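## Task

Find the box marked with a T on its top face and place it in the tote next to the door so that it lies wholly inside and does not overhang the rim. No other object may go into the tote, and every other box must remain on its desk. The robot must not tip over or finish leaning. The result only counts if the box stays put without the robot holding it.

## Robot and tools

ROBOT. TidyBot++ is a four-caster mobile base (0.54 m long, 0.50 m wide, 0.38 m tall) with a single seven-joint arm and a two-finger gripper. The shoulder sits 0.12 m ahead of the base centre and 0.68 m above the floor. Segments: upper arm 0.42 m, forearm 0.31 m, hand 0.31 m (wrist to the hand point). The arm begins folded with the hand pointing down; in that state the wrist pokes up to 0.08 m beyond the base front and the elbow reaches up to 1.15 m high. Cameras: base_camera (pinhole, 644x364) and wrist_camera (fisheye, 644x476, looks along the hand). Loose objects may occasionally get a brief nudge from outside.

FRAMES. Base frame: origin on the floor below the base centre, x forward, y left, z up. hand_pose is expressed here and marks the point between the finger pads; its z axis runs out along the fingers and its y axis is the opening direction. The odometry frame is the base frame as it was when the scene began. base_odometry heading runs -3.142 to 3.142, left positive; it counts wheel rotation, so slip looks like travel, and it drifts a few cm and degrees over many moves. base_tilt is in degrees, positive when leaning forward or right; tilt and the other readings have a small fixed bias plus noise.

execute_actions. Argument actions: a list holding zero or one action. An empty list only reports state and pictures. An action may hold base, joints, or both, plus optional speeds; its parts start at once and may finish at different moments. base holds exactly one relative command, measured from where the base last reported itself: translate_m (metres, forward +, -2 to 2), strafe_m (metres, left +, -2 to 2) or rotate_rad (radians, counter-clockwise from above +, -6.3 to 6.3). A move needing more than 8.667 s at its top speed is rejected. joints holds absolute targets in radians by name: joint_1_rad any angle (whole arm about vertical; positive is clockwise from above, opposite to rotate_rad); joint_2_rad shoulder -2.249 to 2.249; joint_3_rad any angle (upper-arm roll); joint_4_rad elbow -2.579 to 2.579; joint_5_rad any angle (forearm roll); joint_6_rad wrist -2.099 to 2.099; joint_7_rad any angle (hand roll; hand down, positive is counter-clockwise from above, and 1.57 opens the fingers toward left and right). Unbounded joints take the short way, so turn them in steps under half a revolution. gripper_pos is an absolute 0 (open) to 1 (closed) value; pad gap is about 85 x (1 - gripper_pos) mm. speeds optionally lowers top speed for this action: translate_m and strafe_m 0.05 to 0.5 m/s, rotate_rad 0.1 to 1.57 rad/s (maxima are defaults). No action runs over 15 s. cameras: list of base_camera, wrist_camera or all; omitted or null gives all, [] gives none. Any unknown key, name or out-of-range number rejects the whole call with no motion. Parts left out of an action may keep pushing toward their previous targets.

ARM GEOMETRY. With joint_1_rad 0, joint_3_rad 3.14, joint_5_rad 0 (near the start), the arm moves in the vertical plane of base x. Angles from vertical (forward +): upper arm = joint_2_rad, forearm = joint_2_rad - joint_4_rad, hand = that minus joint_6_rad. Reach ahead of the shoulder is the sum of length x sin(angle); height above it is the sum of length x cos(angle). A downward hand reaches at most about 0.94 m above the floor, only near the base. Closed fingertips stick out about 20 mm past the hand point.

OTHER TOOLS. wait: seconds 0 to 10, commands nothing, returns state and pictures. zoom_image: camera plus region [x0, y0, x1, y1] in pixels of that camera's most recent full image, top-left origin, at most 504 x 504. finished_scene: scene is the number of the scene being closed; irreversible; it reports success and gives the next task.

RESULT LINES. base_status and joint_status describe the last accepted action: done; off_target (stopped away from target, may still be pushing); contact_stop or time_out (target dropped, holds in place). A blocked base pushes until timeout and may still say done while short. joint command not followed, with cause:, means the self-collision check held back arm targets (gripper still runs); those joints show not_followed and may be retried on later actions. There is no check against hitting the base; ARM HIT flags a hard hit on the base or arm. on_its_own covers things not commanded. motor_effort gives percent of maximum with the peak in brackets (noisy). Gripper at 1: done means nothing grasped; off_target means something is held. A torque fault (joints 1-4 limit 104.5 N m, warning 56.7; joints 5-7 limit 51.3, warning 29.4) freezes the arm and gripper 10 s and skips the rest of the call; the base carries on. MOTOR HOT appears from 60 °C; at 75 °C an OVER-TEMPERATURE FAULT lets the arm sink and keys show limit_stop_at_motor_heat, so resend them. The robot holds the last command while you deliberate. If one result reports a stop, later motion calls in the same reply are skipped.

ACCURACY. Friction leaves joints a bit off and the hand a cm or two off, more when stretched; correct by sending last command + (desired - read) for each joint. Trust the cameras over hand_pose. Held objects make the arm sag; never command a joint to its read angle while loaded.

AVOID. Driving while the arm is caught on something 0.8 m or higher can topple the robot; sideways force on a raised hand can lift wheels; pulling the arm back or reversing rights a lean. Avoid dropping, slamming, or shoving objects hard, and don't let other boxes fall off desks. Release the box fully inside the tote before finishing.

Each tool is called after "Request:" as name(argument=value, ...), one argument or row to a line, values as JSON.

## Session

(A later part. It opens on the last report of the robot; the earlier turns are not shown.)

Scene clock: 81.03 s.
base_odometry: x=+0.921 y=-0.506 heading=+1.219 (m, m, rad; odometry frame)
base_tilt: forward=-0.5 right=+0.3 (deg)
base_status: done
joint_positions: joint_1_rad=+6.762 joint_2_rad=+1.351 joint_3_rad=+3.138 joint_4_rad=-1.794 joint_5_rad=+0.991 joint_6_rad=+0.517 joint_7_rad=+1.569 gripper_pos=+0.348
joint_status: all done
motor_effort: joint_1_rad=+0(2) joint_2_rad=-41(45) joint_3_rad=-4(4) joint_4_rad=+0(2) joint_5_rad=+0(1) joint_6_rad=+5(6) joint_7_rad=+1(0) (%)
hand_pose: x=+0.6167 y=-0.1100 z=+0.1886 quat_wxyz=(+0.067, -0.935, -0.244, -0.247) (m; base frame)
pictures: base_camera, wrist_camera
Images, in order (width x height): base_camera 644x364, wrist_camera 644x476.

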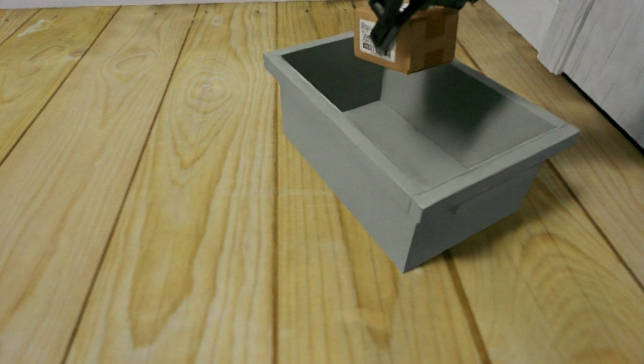

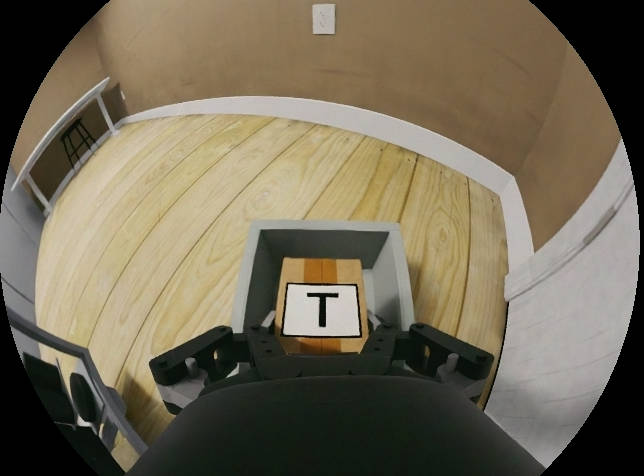

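Request:
execute_actions(
  actions=[
    {"joints":{"joint_2_rad":1.64,"joint_4_rad":-1.49,"joint_6_rad":0.64}},
  ],
)

Scene clock: 82.80 s.
base_odometry: x=+0.921 y=-0.506 heading=+1.219 (m, m, rad; odometry frame)
base_tilt: forward=-0.5 right=+0.3 (deg)
base_status: not commanded
joint_positions: joint_1_rad=+6.762 joint_2_rad=+1.645 joint_3_rad=+3.138 joint_4_rad=-1.506 joint_5_rad=+0.991 joint_6_rad=+0.612 joint_7_rad=+1.569 gripper_pos=+0.348
joint_status: all done
motor_effort: joint_1_rad=+1(1) joint_2_rad=-43(46) joint_3_rad=-5(4) joint_4_rad=+0(2) joint_5_rad=-1(0) joint_6_rad=+6(6) joint_7_rad=+1(1) (%)
hand_pose: x=+0.6439 y=-0.1007 z=+0.0813 quat_wxyz=(+0.081, -0.923, -0.239, -0.289) (m; base frame)
pictures: base_camera, wrist_camera
Images, in order (width x height): base_camera 644x364, wrist_camera 644x476.

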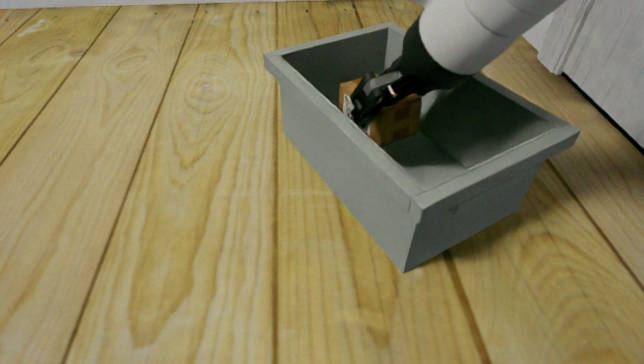

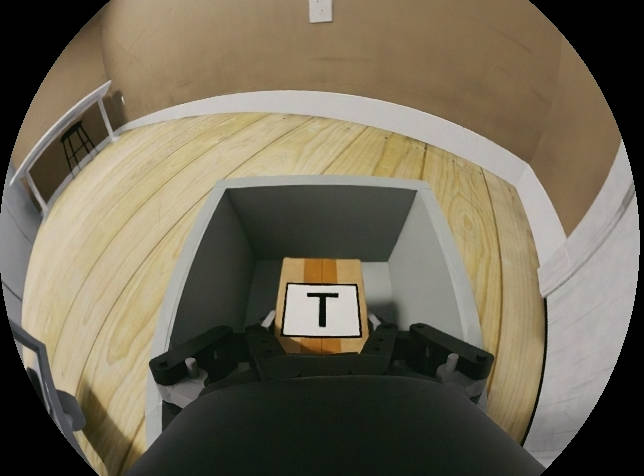

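Request:
execute_actions(
  actions=[
    {"joints":{"joint_2_rad":1.69,"joint_4_rad":-1.44}},
  ],
)

Request:
execute_actions(
  actions=[
    {"joints":{"gripper_pos":0.18}},
  ],
  cameras=[],
)

Request:
execute_actions(
  actions=[
    {"joints":{"joint_2_rad":1.25,"joint_4_rad":-1.89}},
  ],
)

Scene clock: 83.77 s.
base_odometry: x=+0.921 y=-0.506 heading=+1.219 (m, m, rad; odometry frame)
base_tilt: forward=-0.5 right=+0.3 (deg)
base_status: not commanded
joint_positions: joint_1_rad=+6.762 joint_2_rad=+1.682 joint_3_rad=+3.138 joint_4_rad=-1.449 joint_5_rad=+0.991 joint_6_rad=+0.613 joint_7_rad=+1.569 gripper_pos=+0.348
joint_status: all done
motor_effort: joint_1_rad=+1(0) joint_2_rad=-43(44) joint_3_rad=-4(4) joint_4_rad=+0(2) joint_5_rad=+0(0) joint_6_rad=+6(6) joint_7_rad=+0(0) (%)
hand_pose: x=+0.6527 y=-0.1051 z=+0.0677 quat_wxyz=(+0.074, -0.921, -0.241, -0.297) (m; base frame)
pictures: base_camera, wrist_camera
Images, in order (width x height): base_camera 644x364, wrist_camera 644x476.

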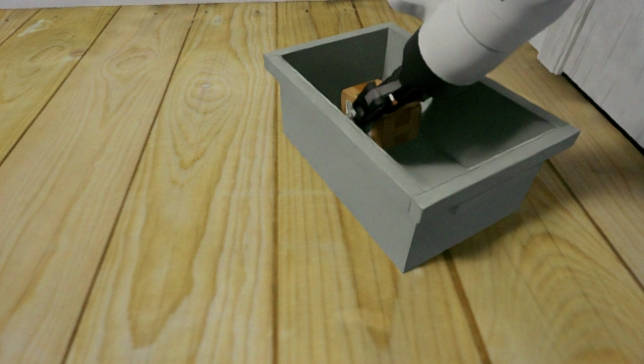

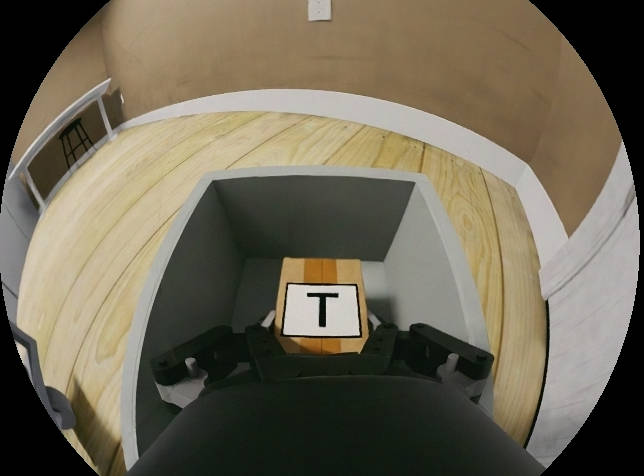

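Scene clock: 84.77 s.
base_odometry: x=+0.921 y=-0.506 heading=+1.219 (m, m, rad; odometry frame)
base_tilt: forward=-0.5 right=+0.3 (deg)
base_status: not commanded
joint_positions: joint_1_rad=+6.762 joint_2_rad=+1.682 joint_3_rad=+3.138 joint_4_rad=-1.449 joint_5_rad=+0.991 joint_6_rad=+0.616 joint_7_rad=+1.569 gripper_pos=+0.180
joint_status: all done
motor_effort: joint_1_rad=+1(0) joint_2_rad=-42(43) joint_3_rad=-3(4) joint_4_rad=+0(1) joint_5_rad=+0(1) joint_6_rad=+5(6) joint_7_rad=+0(0) (%)
hand_pose: x=+0.6534 y=-0.1047 z=+0.0683 quat_wxyz=(+0.075, -0.921, -0.241, -0.298) (m; base frame)
pictures: none
No camera images: the call's "cameras" was empty. Leave "cameras" out to get every camera's image.

Scene clock: 86.40 s.
base_odometry: x=+0.921 y=-0.506 heading=+1.219 (m, m, rad; odometry frame)
base_tilt: forward=-0.5 right=+0.3 (deg)
base_status: not commanded
joint_positions: joint_1_rad=+6.762 joint_2_rad=+1.258 joint_3_rad=+3.138 joint_4_rad=-1.877 joint_5_rad=+0.991 joint_6_rad=+0.619 joint_7_rad=+1.569 gripper_pos=+0.180
joint_status: all done
motor_effort: joint_1_rad=+1(1) joint_2_rad=-40(45) joint_3_rad=-3(4) joint_4_rad=+0(1) joint_5_rad=+0(0) joint_6_rad=+5(6) joint_7_rad=+1(1) (%)
hand_pose: x=+0.6358 y=-0.0948 z=+0.2445 quat_wxyz=(+0.077, -0.921, -0.241, -0.298) (m; base frame)
pictures: base_camera, wrist_camera
Images, in order (width x height): base_camera 644x364, wrist_camera 644x476.

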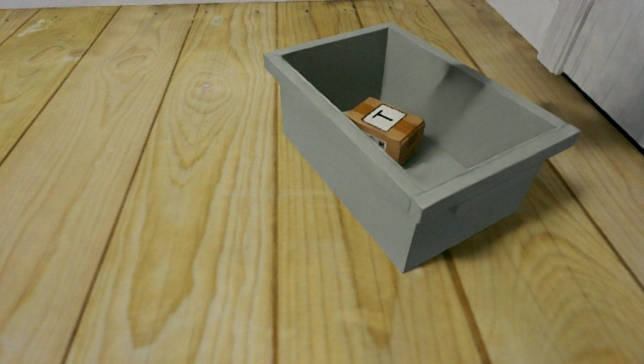

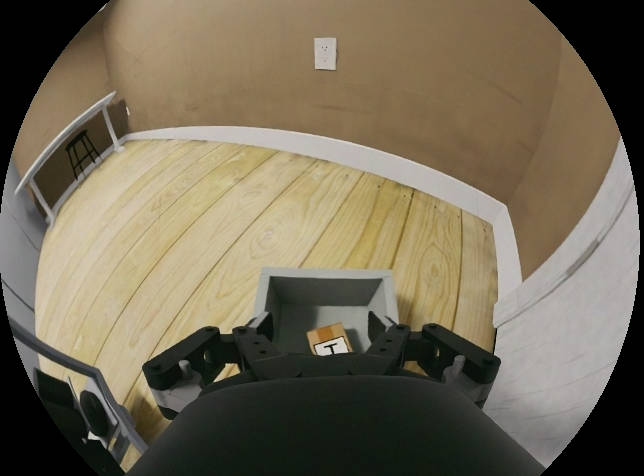

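Request:
finished_scene(
  scene=1,
)

The scene is finished: the task was done.


## Next scene

Find the box marked with a C on its top face and place it in the tote next to the door so that it lies wholly inside and does not overhang the rim. No other object may go into the tote, and every other box must remain on its desk. The robot must not tip over or finish leaning. The result only counts if the box stays put without the robot holding it.

Request:
execute_actions(
  actions=[],
)

Scene clock: 0.00 s.
base_odometry: x=+0.000 y=+0.000 heading=+0.000 (m, m, rad; odometry frame)
base_tilt: forward=-0.5 right=+0.3 (deg)
base_status: not commanded
joint_positions: joint_1_rad=+0.018 joint_2_rad=-0.307 joint_3_rad=+3.093 joint_4_rad=-2.502 joint_5_rad=-0.013 joint_6_rad=-0.869 joint_7_rad=+1.574 gripper_pos=+0.000
joint_status: not commanded
motor_effort: joint_1_rad=+1 joint_2_rad=-2 joint_3_rad=+0 joint_4_rad=+11 joint_5_rad=+0 joint_6_rad=+0 joint_7_rad=+0 (%)
hand_pose: x=+0.2705 y=+0.0073 z=+0.5886 quat_wxyz=(+0.002, +0.999, +0.012, +0.039) (m; base frame)
pictures: base_camera, wrist_camera
Images, in order (width x height): base_camera 644x364, wrist_camera 644x476.

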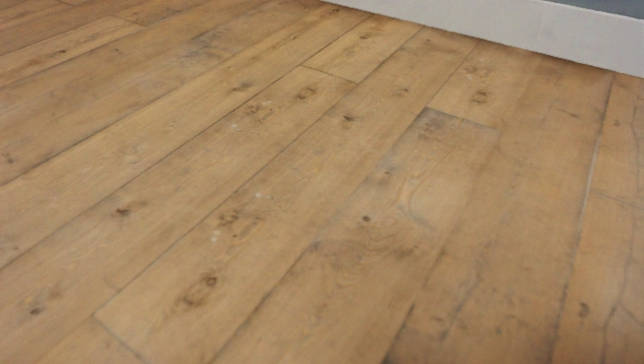

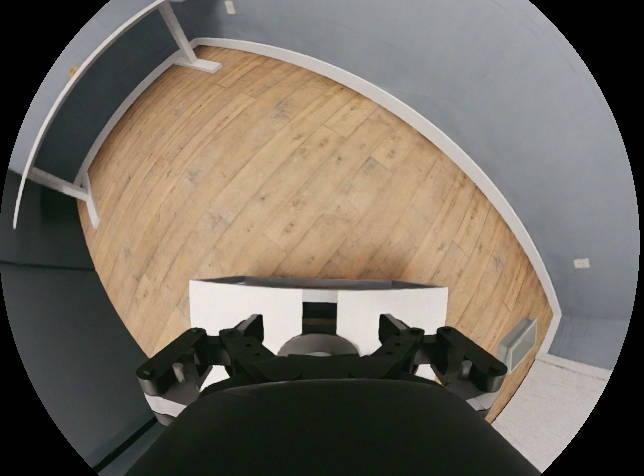

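Request:
execute_actions(
  actions=[
    {"base":{"rotate_rad":0.95},"joints":{"joint_1_rad":-0.02,"joint_3_rad":3.155,"joint_5_rad":0.02,"joint_2_rad":-0.15,"joint_4_rad":-0.5,"joint_6_rad":-1.9}},
  ],
)

Scene clock: 3.53 s.
base_odometry: x=+0.000 y=+0.000 heading=+0.949 (m, m, rad; odometry frame)
base_tilt: forward=-0.5 right=+0.3 (deg)
base_status: done
joint_positions: joint_1_rad=+0.007 joint_2_rad=-0.167 joint_3_rad=+3.139 joint_4_rad=-0.509 joint_5_rad=-0.013 joint_6_rad=-1.875 joint_7_rad=+1.574 gripper_pos=+0.000
joint_status: all done
motor_effort: joint_1_rad=+1(2) joint_2_rad=-4(11) joint_3_rad=+1(1) joint_4_rad=+8(15) joint_5_rad=-1(1) joint_6_rad=+7(8) joint_7_rad=+1(0) (%)
hand_pose: x=+0.4027 y=+0.0040 z=+1.2055 quat_wxyz=(-0.003, +0.895, +0.004, +0.446) (m; base frame)
pictures: base_camera, wrist_camera
Images, in order (width x height): base_camera 644x364, wrist_camera 644x476.

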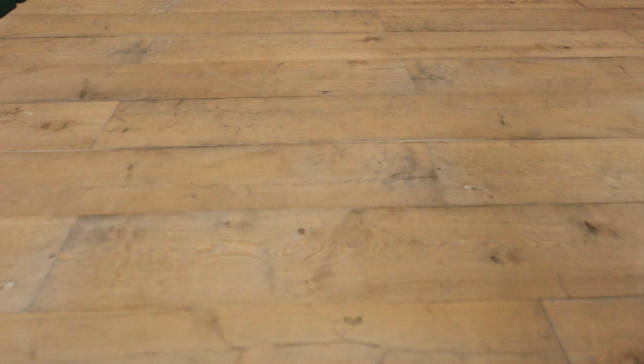

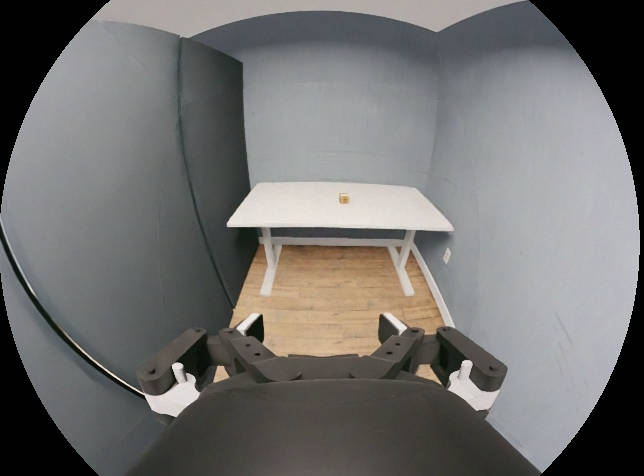

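Request:
execute_actions(
  actions=[
    {"base":{"translate_m":0.6},"joints":{"joint_2_rad":0.5,"joint_4_rad":-0.4,"joint_6_rad":-1.6}},
  ],
  cameras=["wrist_camera"],
)

Scene clock: 6.37 s.
base_odometry: x=+0.349 y=+0.488 heading=+0.950 (m, m, rad; odometry frame)
base_tilt: forward=-0.5 right=+0.3 (deg)
base_status: done
joint_positions: joint_1_rad=+0.007 joint_2_rad=+0.513 joint_3_rad=+3.140 joint_4_rad=-0.411 joint_5_rad=-0.012 joint_6_rad=-1.621 joint_7_rad=+1.574 gripper_pos=+0.000
joint_status: all done
motor_effort: joint_1_rad=+2(1) joint_2_rad=-38(46) joint_3_rad=-1(1) joint_4_rad=+13(15) joint_5_rad=-1(1) joint_6_rad=+5(8) joint_7_rad=+0(1) (%)
hand_pose: x=+0.7512 y=+0.0015 z=+0.9806 quat_wxyz=(-0.005, +0.956, +0.001, +0.294) (m; base frame)
pictures: wrist_camera
Images, in order (width x height): wrist_camera 644x476.

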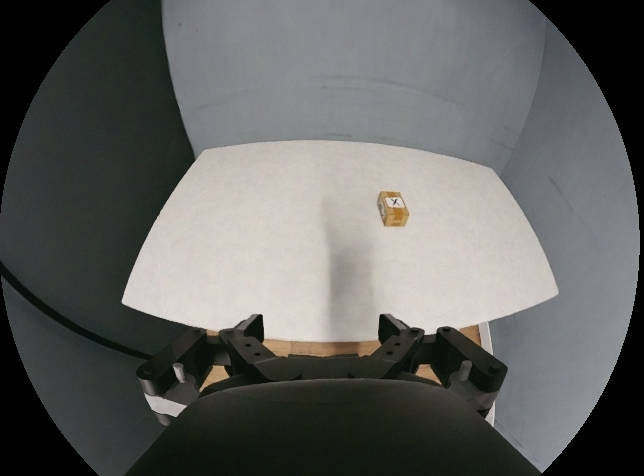

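Request:
execute_actions(
  actions=[
    {"base":{"translate_m":-1.15},"joints":{"joint_2_rad":-0.6,"joint_4_rad":-1.0,"joint_6_rad":-1.9,"joint_1_rad":-2.2}},
  ],
  cameras=["wrist_camera"],
)

Scene clock: 10.53 s.
base_odometry: x=-0.319 y=-0.448 heading=+0.951 (m, m, rad; odometry frame)
base_tilt: forward=-0.5 right=+0.3 (deg)
base_status: done
joint_positions: joint_1_rad=-2.174 joint_2_rad=-0.584 joint_3_rad=+3.144 joint_4_rad=-0.989 joint_5_rad=-0.008 joint_6_rad=-1.875 joint_7_rad=+1.574 gripper_pos=+0.000
joint_status: all done
motor_effort: joint_1_rad=+1(3) joint_2_rad=+11(44) joint_3_rad=-1(1) joint_4_rad=+9(15) joint_5_rad=-1(1) joint_6_rad=+7(7) joint_7_rad=+1(1) (%)
hand_pose: x=+0.0442 y=+0.1039 z=+1.1192 quat_wxyz=(-0.371, +0.420, +0.806, +0.192) (m; base frame)
pictures: wrist_camera
Images, in order (width x height): wrist_camera 644x476.

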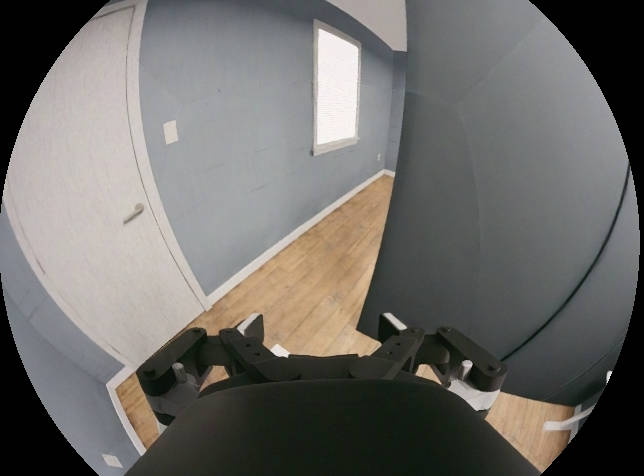

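Request:
execute_actions(
  actions=[
    {"base":{"strafe_m":0.25},"joints":{"joint_1_rad":-1.55}},
  ],
  cameras=[],
)

Request:
execute_actions(
  actions=[
    {"base":{"translate_m":-0.54}},
  ],
)

Scene clock: 12.67 s.
base_odometry: x=-0.522 y=-0.303 heading=+0.952 (m, m, rad; odometry frame)
base_tilt: forward=-0.5 right=+0.3 (deg)
base_status: done
joint_positions: joint_1_rad=-1.575 joint_2_rad=-0.592 joint_3_rad=+3.145 joint_4_rad=-0.993 joint_5_rad=-0.008 joint_6_rad=-1.877 joint_7_rad=+1.574 gripper_pos=+0.000
joint_status: all done
motor_effort: joint_1_rad=+1(1) joint_2_rad=+12(14) joint_3_rad=+0(2) joint_4_rad=+9(10) joint_5_rad=+0(0) joint_6_rad=+7(8) joint_7_rad=+0(0) (%)
hand_pose: x=+0.1159 y=+0.1244 z=+1.1183 quat_wxyz=(-0.298, +0.639, +0.645, +0.294) (m; base frame)
pictures: none
No camera images: the call's "cameras" was empty. Leave "cameras" out to get every camera's image.

Scene clock: 15.10 s.
base_odometry: x=-0.836 y=-0.743 heading=+0.951 (m, m, rad; odometry frame)
base_tilt: forward=-0.6 right=+0.3 (deg)
base_status: done
joint_positions: joint_1_rad=-1.571 joint_2_rad=-0.593 joint_3_rad=+3.146 joint_4_rad=-0.993 joint_5_rad=-0.007 joint_6_rad=-1.877 joint_7_rad=+1.574 gripper_pos=+0.000
joint_status: not commanded
motor_effort: joint_1_rad=+0(1) joint_2_rad=+11(12) joint_3_rad=+0(1) joint_4_rad=+9(9) joint_5_rad=-1(2) joint_6_rad=+7(7) joint_7_rad=+1(1) (%)
hand_pose: x=+0.1172 y=+0.1243 z=+1.1183 quat_wxyz=(-0.298, +0.641, +0.643, +0.294) (m; base frame)
pictures: base_camera, wrist_camera
Images, in order (width x height): base_camera 644x364, wrist_camera 644x476.

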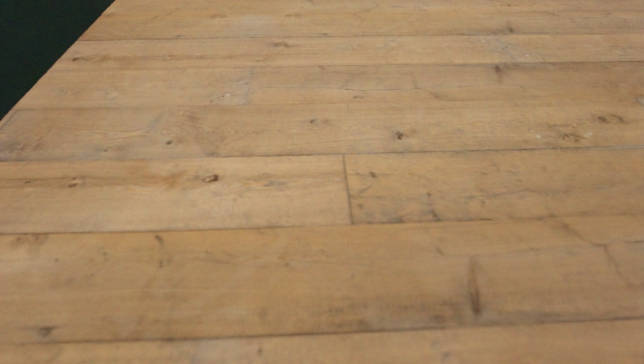

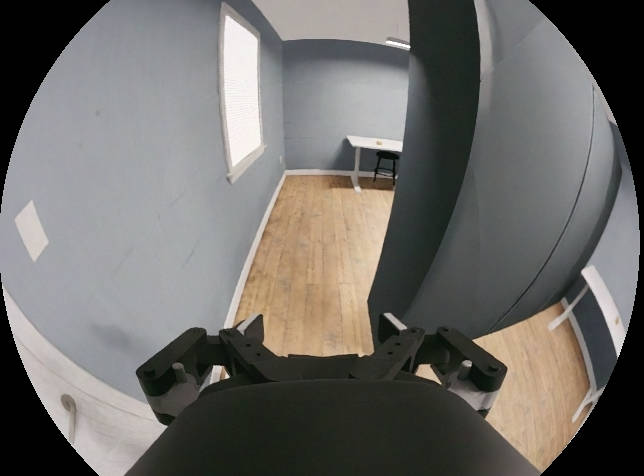

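Similar layout; strafe further this time.

Request:
execute_actions(
  actions=[
    {"base":{"strafe_m":2.0},"joints":{"joint_1_rad":-0.8}},
  ],
  cameras=["wrist_camera"],
)

Scene clock: 20.57 s.
base_odometry: x=-2.465 y=+0.418 heading=+0.951 (m, m, rad; odometry frame)
base_tilt: forward=-0.5 right=+0.3 (deg)
base_status: done
joint_positions: joint_1_rad=-0.824 joint_2_rad=-0.600 joint_3_rad=+3.146 joint_4_rad=-0.993 joint_5_rad=-0.007 joint_6_rad=-1.877 joint_7_rad=+1.574 gripper_pos=+0.000
joint_status: all done
motor_effort: joint_1_rad=+0(2) joint_2_rad=+10(16) joint_3_rad=+0(1) joint_4_rad=+9(9) joint_5_rad=+0(0) joint_6_rad=+7(8) joint_7_rad=+0(1) (%)
hand_pose: x=+0.2001 y=+0.0901 z=+1.1190 quat_wxyz=(-0.171, +0.830, +0.364, +0.386) (m; base frame)
pictures: wrist_camera
Images, in order (width x height): wrist_camera 644x476.

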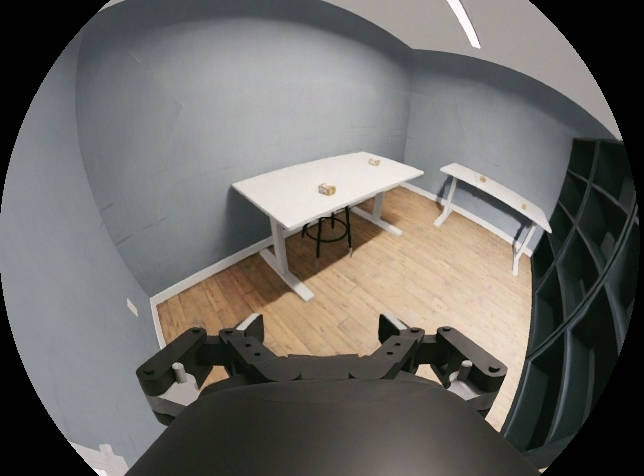

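Request:
execute_actions(
  actions=[
    {"base":{"translate_m":1.1},"joints":{"joint_1_rad":-1.59,"joint_2_rad":0.45,"joint_4_rad":-0.35,"joint_6_rad":-1.65}},
  ],
  cameras=["wrist_camera"],
)

Request:
zoom_image(
  camera="wrist_camera",
  region=[120, 120, 560, 320],
)

Scene clock: 24.43 s.
base_odometry: x=-1.826 y=+1.314 heading=+0.951 (m, m, rad; odometry frame)
base_tilt: forward=-0.5 right=+0.2 (deg)
base_status: done
joint_positions: joint_1_rad=-1.571 joint_2_rad=+0.449 joint_3_rad=+3.148 joint_4_rad=-0.363 joint_5_rad=-0.006 joint_6_rad=-1.674 joint_7_rad=+1.574 gripper_pos=+0.000
joint_status: all done
motor_effort: joint_1_rad=+1(2) joint_2_rad=-34(37) joint_3_rad=-1(1) joint_4_rad=+13(13) joint_5_rad=-1(2) joint_6_rad=+5(8) joint_7_rad=+0(1) (%)
hand_pose: x=+0.1177 y=+0.6006 z=+1.0304 quat_wxyz=(-0.228, +0.669, +0.670, +0.228) (m; base frame)
pictures: wrist_camera
Images, in order (width x height): wrist_camera 644x476.

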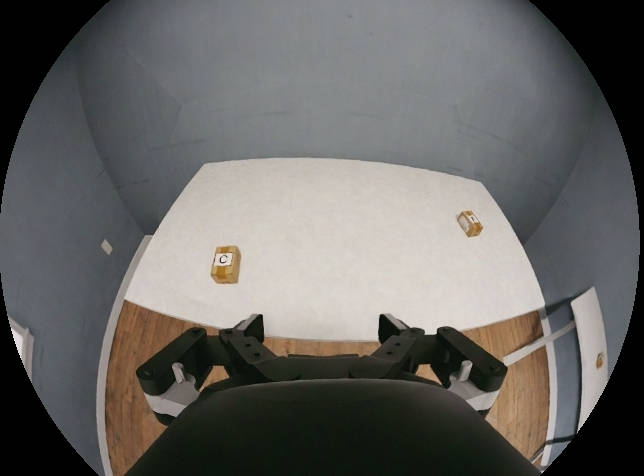

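Region (120, 120, 560, 320) of wrist_camera's 644x476 image, scaled by 1.145; it fills the top 229 rows of this view, and the rest is white.

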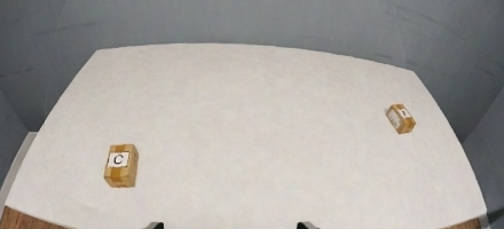

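Request:
execute_actions(
  actions=[
    {"base":{"strafe_m":0.3},"joints":{"joint_1_rad":-1.74,"joint_2_rad":0.24,"joint_4_rad":-0.9,"joint_6_rad":-1.63}},
  ],
  cameras=[],
)

Request:
execute_actions(
  actions=[
    {"base":{"translate_m":-0.14}},
  ],
)

Scene clock: 26.97 s.
base_odometry: x=-2.070 y=+1.489 heading=+0.951 (m, m, rad; odometry frame)
base_tilt: forward=-0.6 right=+0.2 (deg)
base_status: done
joint_positions: joint_1_rad=-1.714 joint_2_rad=+0.254 joint_3_rad=+3.148 joint_4_rad=-0.891 joint_5_rad=-0.006 joint_6_rad=-1.653 joint_7_rad=+1.574 gripper_pos=+0.000
joint_status: all done
motor_effort: joint_1_rad=+1(1) joint_2_rad=-28(36) joint_3_rad=-1(2) joint_4_rad=+14(14) joint_5_rad=-1(0) joint_6_rad=+3(7) joint_7_rad=+1(1) (%)
hand_pose: x=+0.0476 y=+0.4917 z=+0.9258 quat_wxyz=(-0.130, +0.646, +0.744, +0.111) (m; base frame)
pictures: none
No camera images: the call's "cameras" was empty. Leave "cameras" out to get every camera's image.

Scene clock: 28.40 s.
base_odometry: x=-2.152 y=+1.375 heading=+0.951 (m, m, rad; odometry frame)
base_tilt: forward=-0.5 right=+0.3 (deg)
base_status: done
joint_positions: joint_1_rad=-1.728 joint_2_rad=+0.253 joint_3_rad=+3.148 joint_4_rad=-0.891 joint_5_rad=-0.005 joint_6_rad=-1.653 joint_7_rad=+1.574 gripper_pos=+0.000
joint_status: not commanded
motor_effort: joint_1_rad=+0(3) joint_2_rad=-29(29) joint_3_rad=-1(2) joint_4_rad=+14(15) joint_5_rad=-1(1) joint_6_rad=+3(3) joint_7_rad=+1(0) (%)
hand_pose: x=+0.0412 y=+0.4907 z=+0.9262 quat_wxyz=(-0.131, +0.641, +0.749, +0.111) (m; base frame)
pictures: base_camera, wrist_camera
Images, in order (width x height): base_camera 644x364, wrist_camera 644x476.

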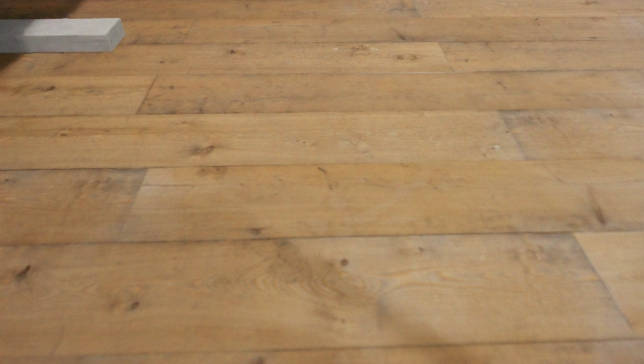

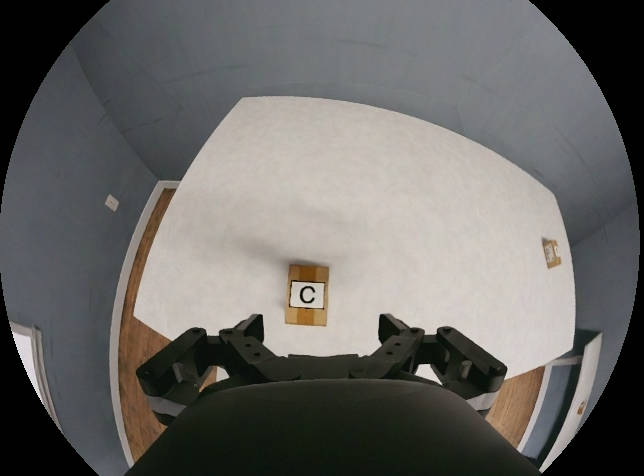

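Request:
execute_actions(
  actions=[
    {"base":{"translate_m":-0.018},"joints":{"joint_2_rad":0.26,"joint_4_rad":-1.17,"joint_6_rad":-1.36,"joint_7_rad":1.5}},
  ],
  cameras=["wrist_camera"],
)

Scene clock: 30.10 s.
base_odometry: x=-2.163 y=+1.360 heading=+0.951 (m, m, rad; odometry frame)
base_tilt: forward=-0.5 right=+0.3 (deg)
base_status: done
joint_positions: joint_1_rad=-1.734 joint_2_rad=+0.254 joint_3_rad=+3.149 joint_4_rad=-1.162 joint_5_rad=-0.005 joint_6_rad=-1.384 joint_7_rad=+1.526 gripper_pos=+0.000
joint_status: all done
motor_effort: joint_1_rad=+1(4) joint_2_rad=-30(32) joint_3_rad=+0(2) joint_4_rad=+16(16) joint_5_rad=+0(1) joint_6_rad=+3(3) joint_7_rad=+0(0) (%)
hand_pose: x=+0.0349 y=+0.5140 z=+0.8439 quat_wxyz=(-0.133, +0.657, +0.734, +0.106) (m; base frame)
pictures: wrist_camera
Images, in order (width x height): wrist_camera 644x476.

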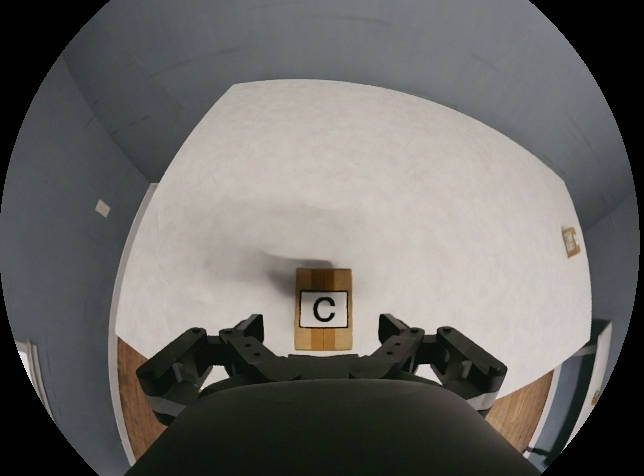

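Request:
execute_actions(
  actions=[
    {"joints":{"joint_4_rad":-1.395,"joint_6_rad":-1.12}},
  ],
  cameras=["wrist_camera"],
)

Scene clock: 31.57 s.
base_odometry: x=-2.163 y=+1.360 heading=+0.951 (m, m, rad; odometry frame)
base_tilt: forward=-0.5 right=+0.3 (deg)
base_status: not commanded
joint_positions: joint_1_rad=-1.734 joint_2_rad=+0.255 joint_3_rad=+3.149 joint_4_rad=-1.387 joint_5_rad=-0.005 joint_6_rad=-1.144 joint_7_rad=+1.526 gripper_pos=+0.000
joint_status: all done
motor_effort: joint_1_rad=+1(1) joint_2_rad=-30(31) joint_3_rad=-1(1) joint_4_rad=+16(16) joint_5_rad=-1(1) joint_6_rad=+3(3) joint_7_rad=+0(1) (%)
hand_pose: x=+0.0341 y=+0.5213 z=+0.7746 quat_wxyz=(-0.138, +0.657, +0.733, +0.110) (m; base frame)
pictures: wrist_camera
Images, in order (width x height): wrist_camera 644x476.

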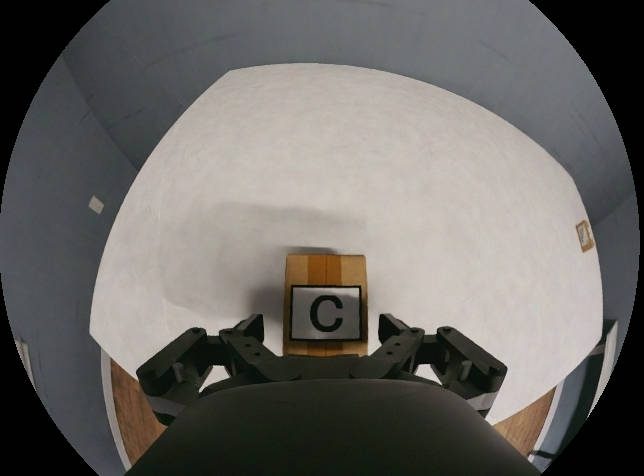

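Request:
execute_actions(
  actions=[
    {"joints":{"joint_4_rad":-1.42,"gripper_pos":1}},
  ],
  cameras=["wrist_camera"],
)

Request:
execute_actions(
  actions=[
    {"joints":{"joint_2_rad":-0.5,"joint_7_rad":1.59}},
  ],
  cameras=["wrist_camera"],
)

Scene clock: 32.90 s.
base_odometry: x=-2.163 y=+1.360 heading=+0.951 (m, m, rad; odometry frame)
base_tilt: forward=-0.6 right=+0.3 (deg)
base_status: not commanded
joint_positions: joint_1_rad=-1.734 joint_2_rad=+0.254 joint_3_rad=+3.149 joint_4_rad=-1.410 joint_5_rad=-0.005 joint_6_rad=-1.142 joint_7_rad=+1.526 gripper_pos=+0.351
joint_status: gripper_pos off_target (ended at +0.351, target +1.000); the others done
motor_effort: joint_1_rad=+1(0) joint_2_rad=-28(32) joint_3_rad=+0(2) joint_4_rad=+15(16) joint_5_rad=+0(1) joint_6_rad=+3(4) joint_7_rad=+0(0) (%)
hand_pose: x=+0.0352 y=+0.5144 z=+0.7658 quat_wxyz=(-0.130, +0.658, +0.734, +0.104) (m; base frame)
pictures: wrist_camera
Images, in order (width x height): wrist_camera 644x476.

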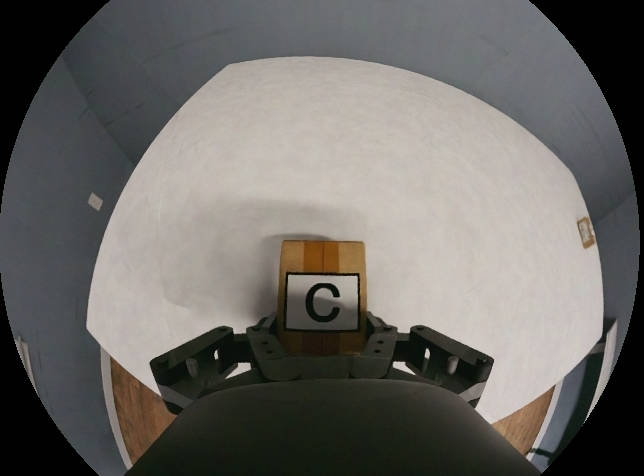

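Scene clock: 34.93 s.
base_odometry: x=-2.163 y=+1.360 heading=+0.951 (m, m, rad; odometry frame)
base_tilt: forward=-0.5 right=+0.3 (deg)
base_status: not commanded
joint_positions: joint_1_rad=-1.734 joint_2_rad=-0.494 joint_3_rad=+3.149 joint_4_rad=-1.420 joint_5_rad=-0.005 joint_6_rad=-1.142 joint_7_rad=+1.564 gripper_pos=+0.351
joint_status: all done
motor_effort: joint_1_rad=+1(1) joint_2_rad=-1(34) joint_3_rad=+0(0) joint_4_rad=+17(17) joint_5_rad=-1(1) joint_6_rad=+9(9) joint_7_rad=+1(0) (%)
hand_pose: x=+0.0669 y=+0.3213 z=+1.0926 quat_wxyz=(-0.392, +0.561, +0.651, +0.328) (m; base frame)
pictures: wrist_camera
Images, in order (width x height): wrist_camera 644x476.

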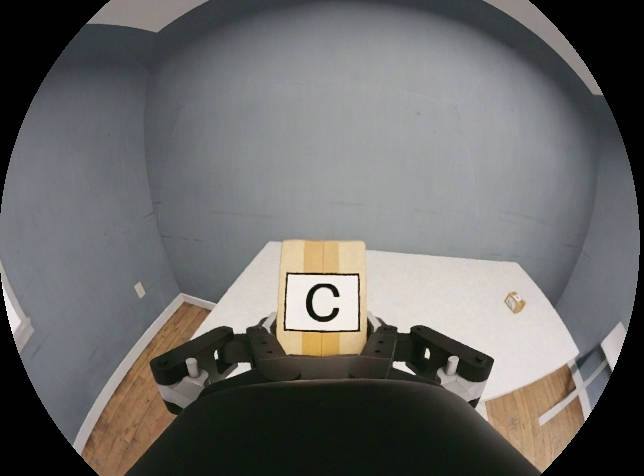

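Request:
execute_actions(
  actions=[
    {"base":{"translate_m":-0.96},"joints":{"joint_1_rad":0.02}},
  ],
  cameras=[],
)

Request:
execute_actions(
  actions=[
    {"base":{"rotate_rad":-1.56},"joints":{"joint_6_rad":-1.45}},
  ],
)

Scene clock: 38.30 s.
base_odometry: x=-2.721 y=+0.579 heading=+0.951 (m, m, rad; odometry frame)
base_tilt: forward=-0.5 right=+0.3 (deg)
base_status: done
joint_positions: joint_1_rad=-0.004 joint_2_rad=-0.497 joint_3_rad=+3.150 joint_4_rad=-1.420 joint_5_rad=-0.005 joint_6_rad=-1.142 joint_7_rad=+1.564 gripper_pos=+0.351
joint_status: all done
motor_effort: joint_1_rad=+0(1) joint_2_rad=-1(3) joint_3_rad=+0(2) joint_4_rad=+16(16) joint_5_rad=+0(1) joint_6_rad=+9(9) joint_7_rad=+0(1) (%)
hand_pose: x=+0.4430 y=+0.0002 z=+1.0938 quat_wxyz=(-0.005, +0.858, -0.005, +0.513) (m; base frame)
pictures: none
No camera images: the call's "cameras" was empty. Leave "cameras" out to get every camera's image.

Scene clock: 40.57 s.
base_odometry: x=-2.721 y=+0.579 heading=-0.608 (m, m, rad; odometry frame)
base_tilt: forward=-0.5 right=+0.3 (deg)
base_status: done
joint_positions: joint_1_rad=-0.002 joint_2_rad=-0.497 joint_3_rad=+3.151 joint_4_rad=-1.426 joint_5_rad=-0.005 joint_6_rad=-1.454 joint_7_rad=+1.564 gripper_pos=+0.351
joint_status: all done
motor_effort: joint_1_rad=+1(2) joint_2_rad=+1(2) joint_3_rad=+0(3) joint_4_rad=+16(17) joint_5_rad=+0(0) joint_6_rad=+7(9) joint_7_rad=+0(0) (%)
hand_pose: x=+0.3843 y=-0.0001 z=+1.0143 quat_wxyz=(-0.005, +0.929, -0.006, +0.371) (m; base frame)
pictures: base_camera, wrist_camera
Images, in order (width x height): base_camera 644x364, wrist_camera 644x476.

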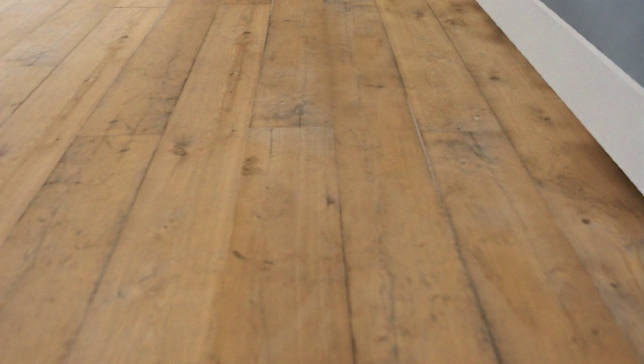

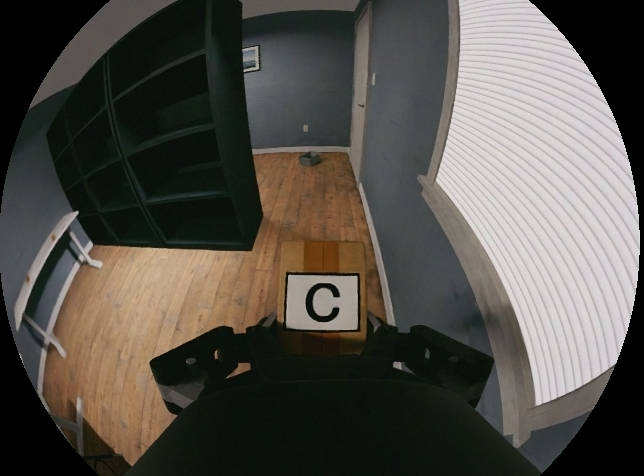

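Request:
execute_actions(
  actions=[
    {"base":{"translate_m":2.0},"joints":{"joint_2_rad":0.3,"joint_4_rad":-2.1,"joint_6_rad":-0.4}},
  ],
)

Scene clock: 46.03 s.
base_odometry: x=-1.081 y=-0.567 heading=-0.609 (m, m, rad; odometry frame)
base_tilt: forward=-0.5 right=+0.3 (deg)
base_status: done
joint_positions: joint_1_rad=-0.002 joint_2_rad=+0.297 joint_3_rad=+3.151 joint_4_rad=-2.094 joint_5_rad=-0.005 joint_6_rad=-0.422 joint_7_rad=+1.564 gripper_pos=+0.351
joint_status: all done
motor_effort: joint_1_rad=+0(0) joint_2_rad=-26(29) joint_3_rad=+0(1) joint_4_rad=+12(16) joint_5_rad=+0(0) joint_6_rad=+3(8) joint_7_rad=+0(1) (%)
hand_pose: x=+0.5571 y=-0.0012 z=+0.5596 quat_wxyz=(+0.000, +0.987, -0.009, +0.164) (m; base frame)
pictures: base_camera, wrist_camera
Images, in order (width x height): base_camera 644x364, wrist_camera 644x476.

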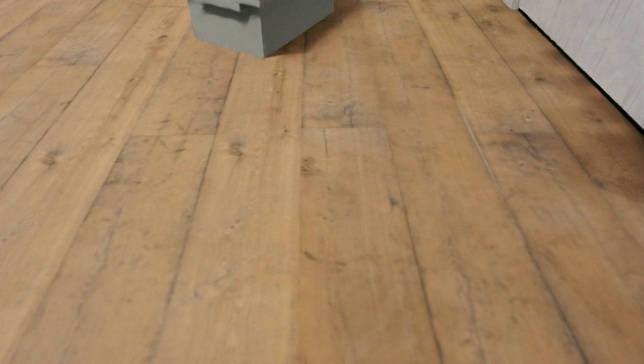

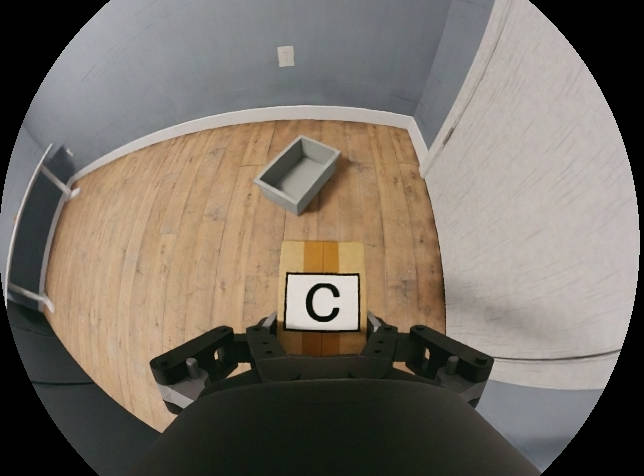

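Request:
execute_actions(
  actions=[
    {"base":{"translate_m":0.49},"joints":{"joint_1_rad":-0.32,"joint_2_rad":1.25,"joint_3_rad":3.13,"joint_4_rad":-1.88,"joint_5_rad":-0.885,"joint_6_rad":0.36}},
  ],
)

Scene clock: 48.60 s.
base_odometry: x=-0.680 y=-0.848 heading=-0.610 (m, m, rad; odometry frame)
base_tilt: forward=-0.5 right=+0.3 (deg)
base_status: done
joint_positions: joint_1_rad=-0.293 joint_2_rad=+1.244 joint_3_rad=+3.145 joint_4_rad=-1.888 joint_5_rad=-0.854 joint_6_rad=+0.335 joint_7_rad=+1.564 gripper_pos=+0.351
joint_status: all done
motor_effort: joint_1_rad=+1(0) joint_2_rad=-40(43) joint_3_rad=+1(1) joint_4_rad=+0(12) joint_5_rad=-1(0) joint_6_rad=+3(4) joint_7_rad=+0(0) (%)
hand_pose: x=+0.5932 y=+0.0615 z=+0.2094 quat_wxyz=(+0.045, +0.946, -0.277, +0.165) (m; base frame)
pictures: base_camera, wrist_camera
Images, in order (width x height): base_camera 644x364, wrist_camera 644x476.

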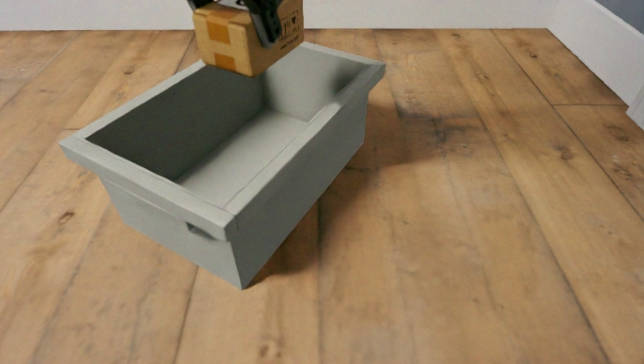

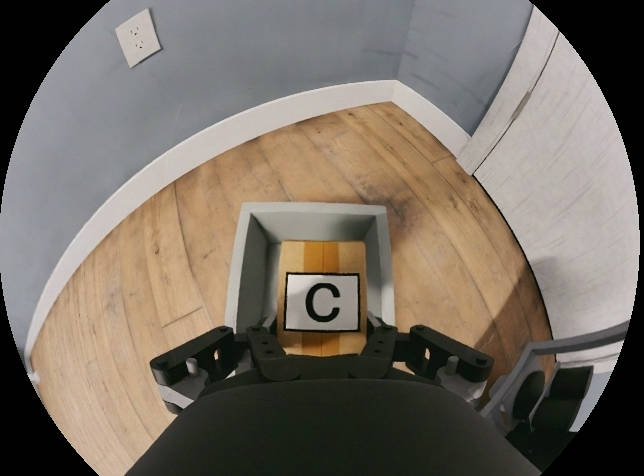

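Request:
execute_actions(
  actions=[
    {"joints":{"joint_2_rad":1.62,"joint_4_rad":-1.505}},
  ],
)

Scene clock: 50.20 s.
base_odometry: x=-0.680 y=-0.848 heading=-0.610 (m, m, rad; odometry frame)
base_tilt: forward=-0.5 right=+0.3 (deg)
base_status: not commanded
joint_positions: joint_1_rad=-0.293 joint_2_rad=+1.625 joint_3_rad=+3.145 joint_4_rad=-1.519 joint_5_rad=-0.854 joint_6_rad=+0.335 joint_7_rad=+1.564 gripper_pos=+0.351
joint_status: all done
motor_effort: joint_1_rad=+2(0) joint_2_rad=-42(45) joint_3_rad=+0(1) joint_4_rad=-1(1) joint_5_rad=-1(1) joint_6_rad=+3(4) joint_7_rad=+1(1) (%)
hand_pose: x=+0.6071 y=+0.0659 z=+0.0508 quat_wxyz=(+0.048, +0.947, -0.275, +0.160) (m; base frame)
pictures: base_camera, wrist_camera
Images, in order (width x height): base_camera 644x364, wrist_camera 644x476.

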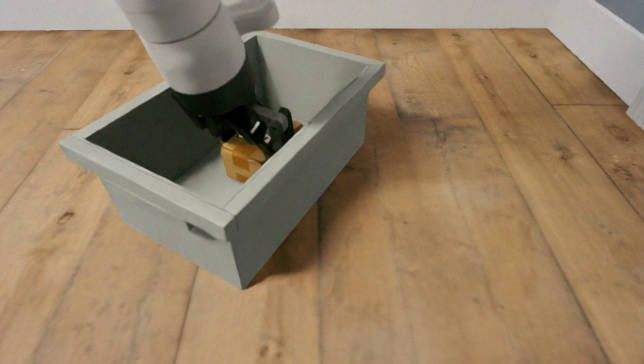

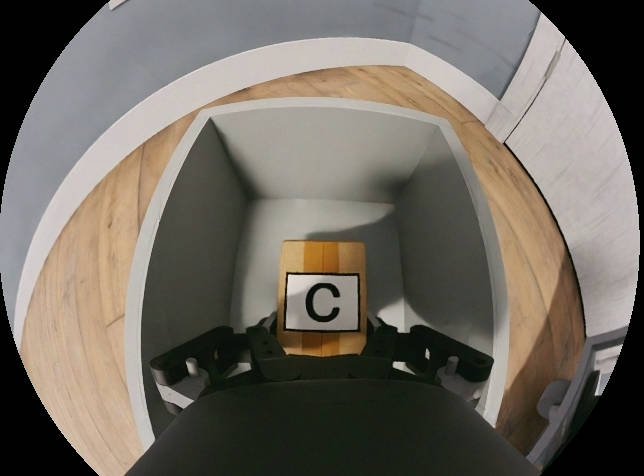

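Request:
execute_actions(
  actions=[
    {"joints":{"gripper_pos":0.14}},
  ],
  cameras=[],
)

Request:
execute_actions(
  actions=[
    {"joints":{"joint_2_rad":1.27,"joint_4_rad":-1.86}},
  ],
)

Scene clock: 51.40 s.
base_odometry: x=-0.680 y=-0.848 heading=-0.610 (m, m, rad; odometry frame)
base_tilt: forward=-0.5 right=+0.3 (deg)
base_status: not commanded
joint_positions: joint_1_rad=-0.293 joint_2_rad=+1.625 joint_3_rad=+3.145 joint_4_rad=-1.518 joint_5_rad=-0.854 joint_6_rad=+0.335 joint_7_rad=+1.564 gripper_pos=+0.140
joint_status: all done
motor_effort: joint_1_rad=+1(1) joint_2_rad=-41(42) joint_3_rad=+1(1) joint_4_rad=+0(0) joint_5_rad=+0(1) joint_6_rad=+3(3) joint_7_rad=+0(0) (%)
hand_pose: x=+0.6075 y=+0.0660 z=+0.0508 quat_wxyz=(+0.047, +0.947, -0.275, +0.161) (m; base frame)
pictures: none
No camera images: the call's "cameras" was empty. Leave "cameras" out to get every camera's image.

Scene clock: 52.90 s.
base_odometry: x=-0.680 y=-0.848 heading=-0.610 (m, m, rad; odometry frame)
base_tilt: forward=-0.5 right=+0.3 (deg)
base_status: not commanded
joint_positions: joint_1_rad=-0.293 joint_2_rad=+1.274 joint_3_rad=+3.145 joint_4_rad=-1.849 joint_5_rad=-0.854 joint_6_rad=+0.337 joint_7_rad=+1.564 gripper_pos=+0.140
joint_status: all done
motor_effort: joint_1_rad=+0(0) joint_2_rad=-40(43) joint_3_rad=+0(1) joint_4_rad=+0(1) joint_5_rad=+0(1) joint_6_rad=+3(3) joint_7_rad=+0(1) (%)
hand_pose: x=+0.6027 y=+0.0643 z=+0.1983 quat_wxyz=(+0.042, +0.945, -0.277, +0.170) (m; base frame)
pictures: base_camera, wrist_camera
Images, in order (width x height): base_camera 644x364, wrist_camera 644x476.

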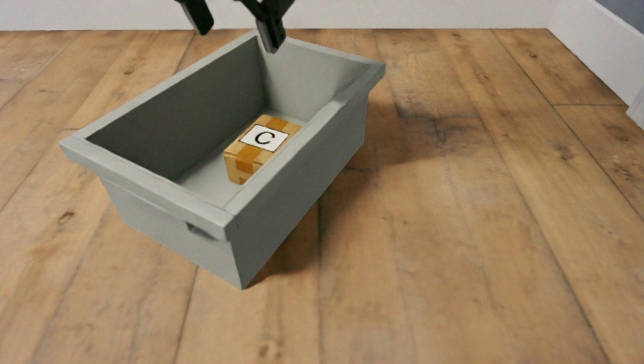

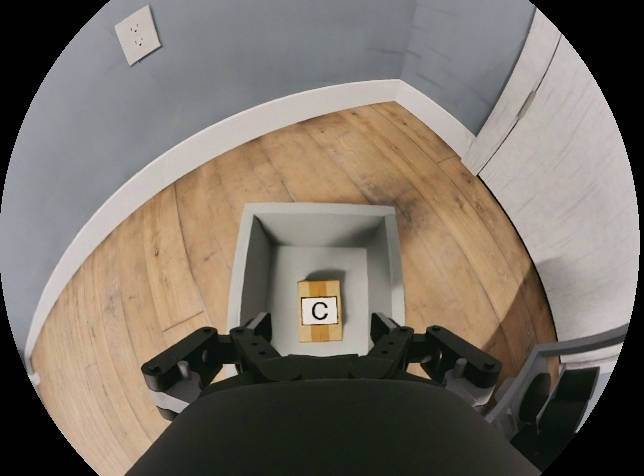

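Request:
finished_scene(
  scene=2,
)

The scene is finished: the task was done.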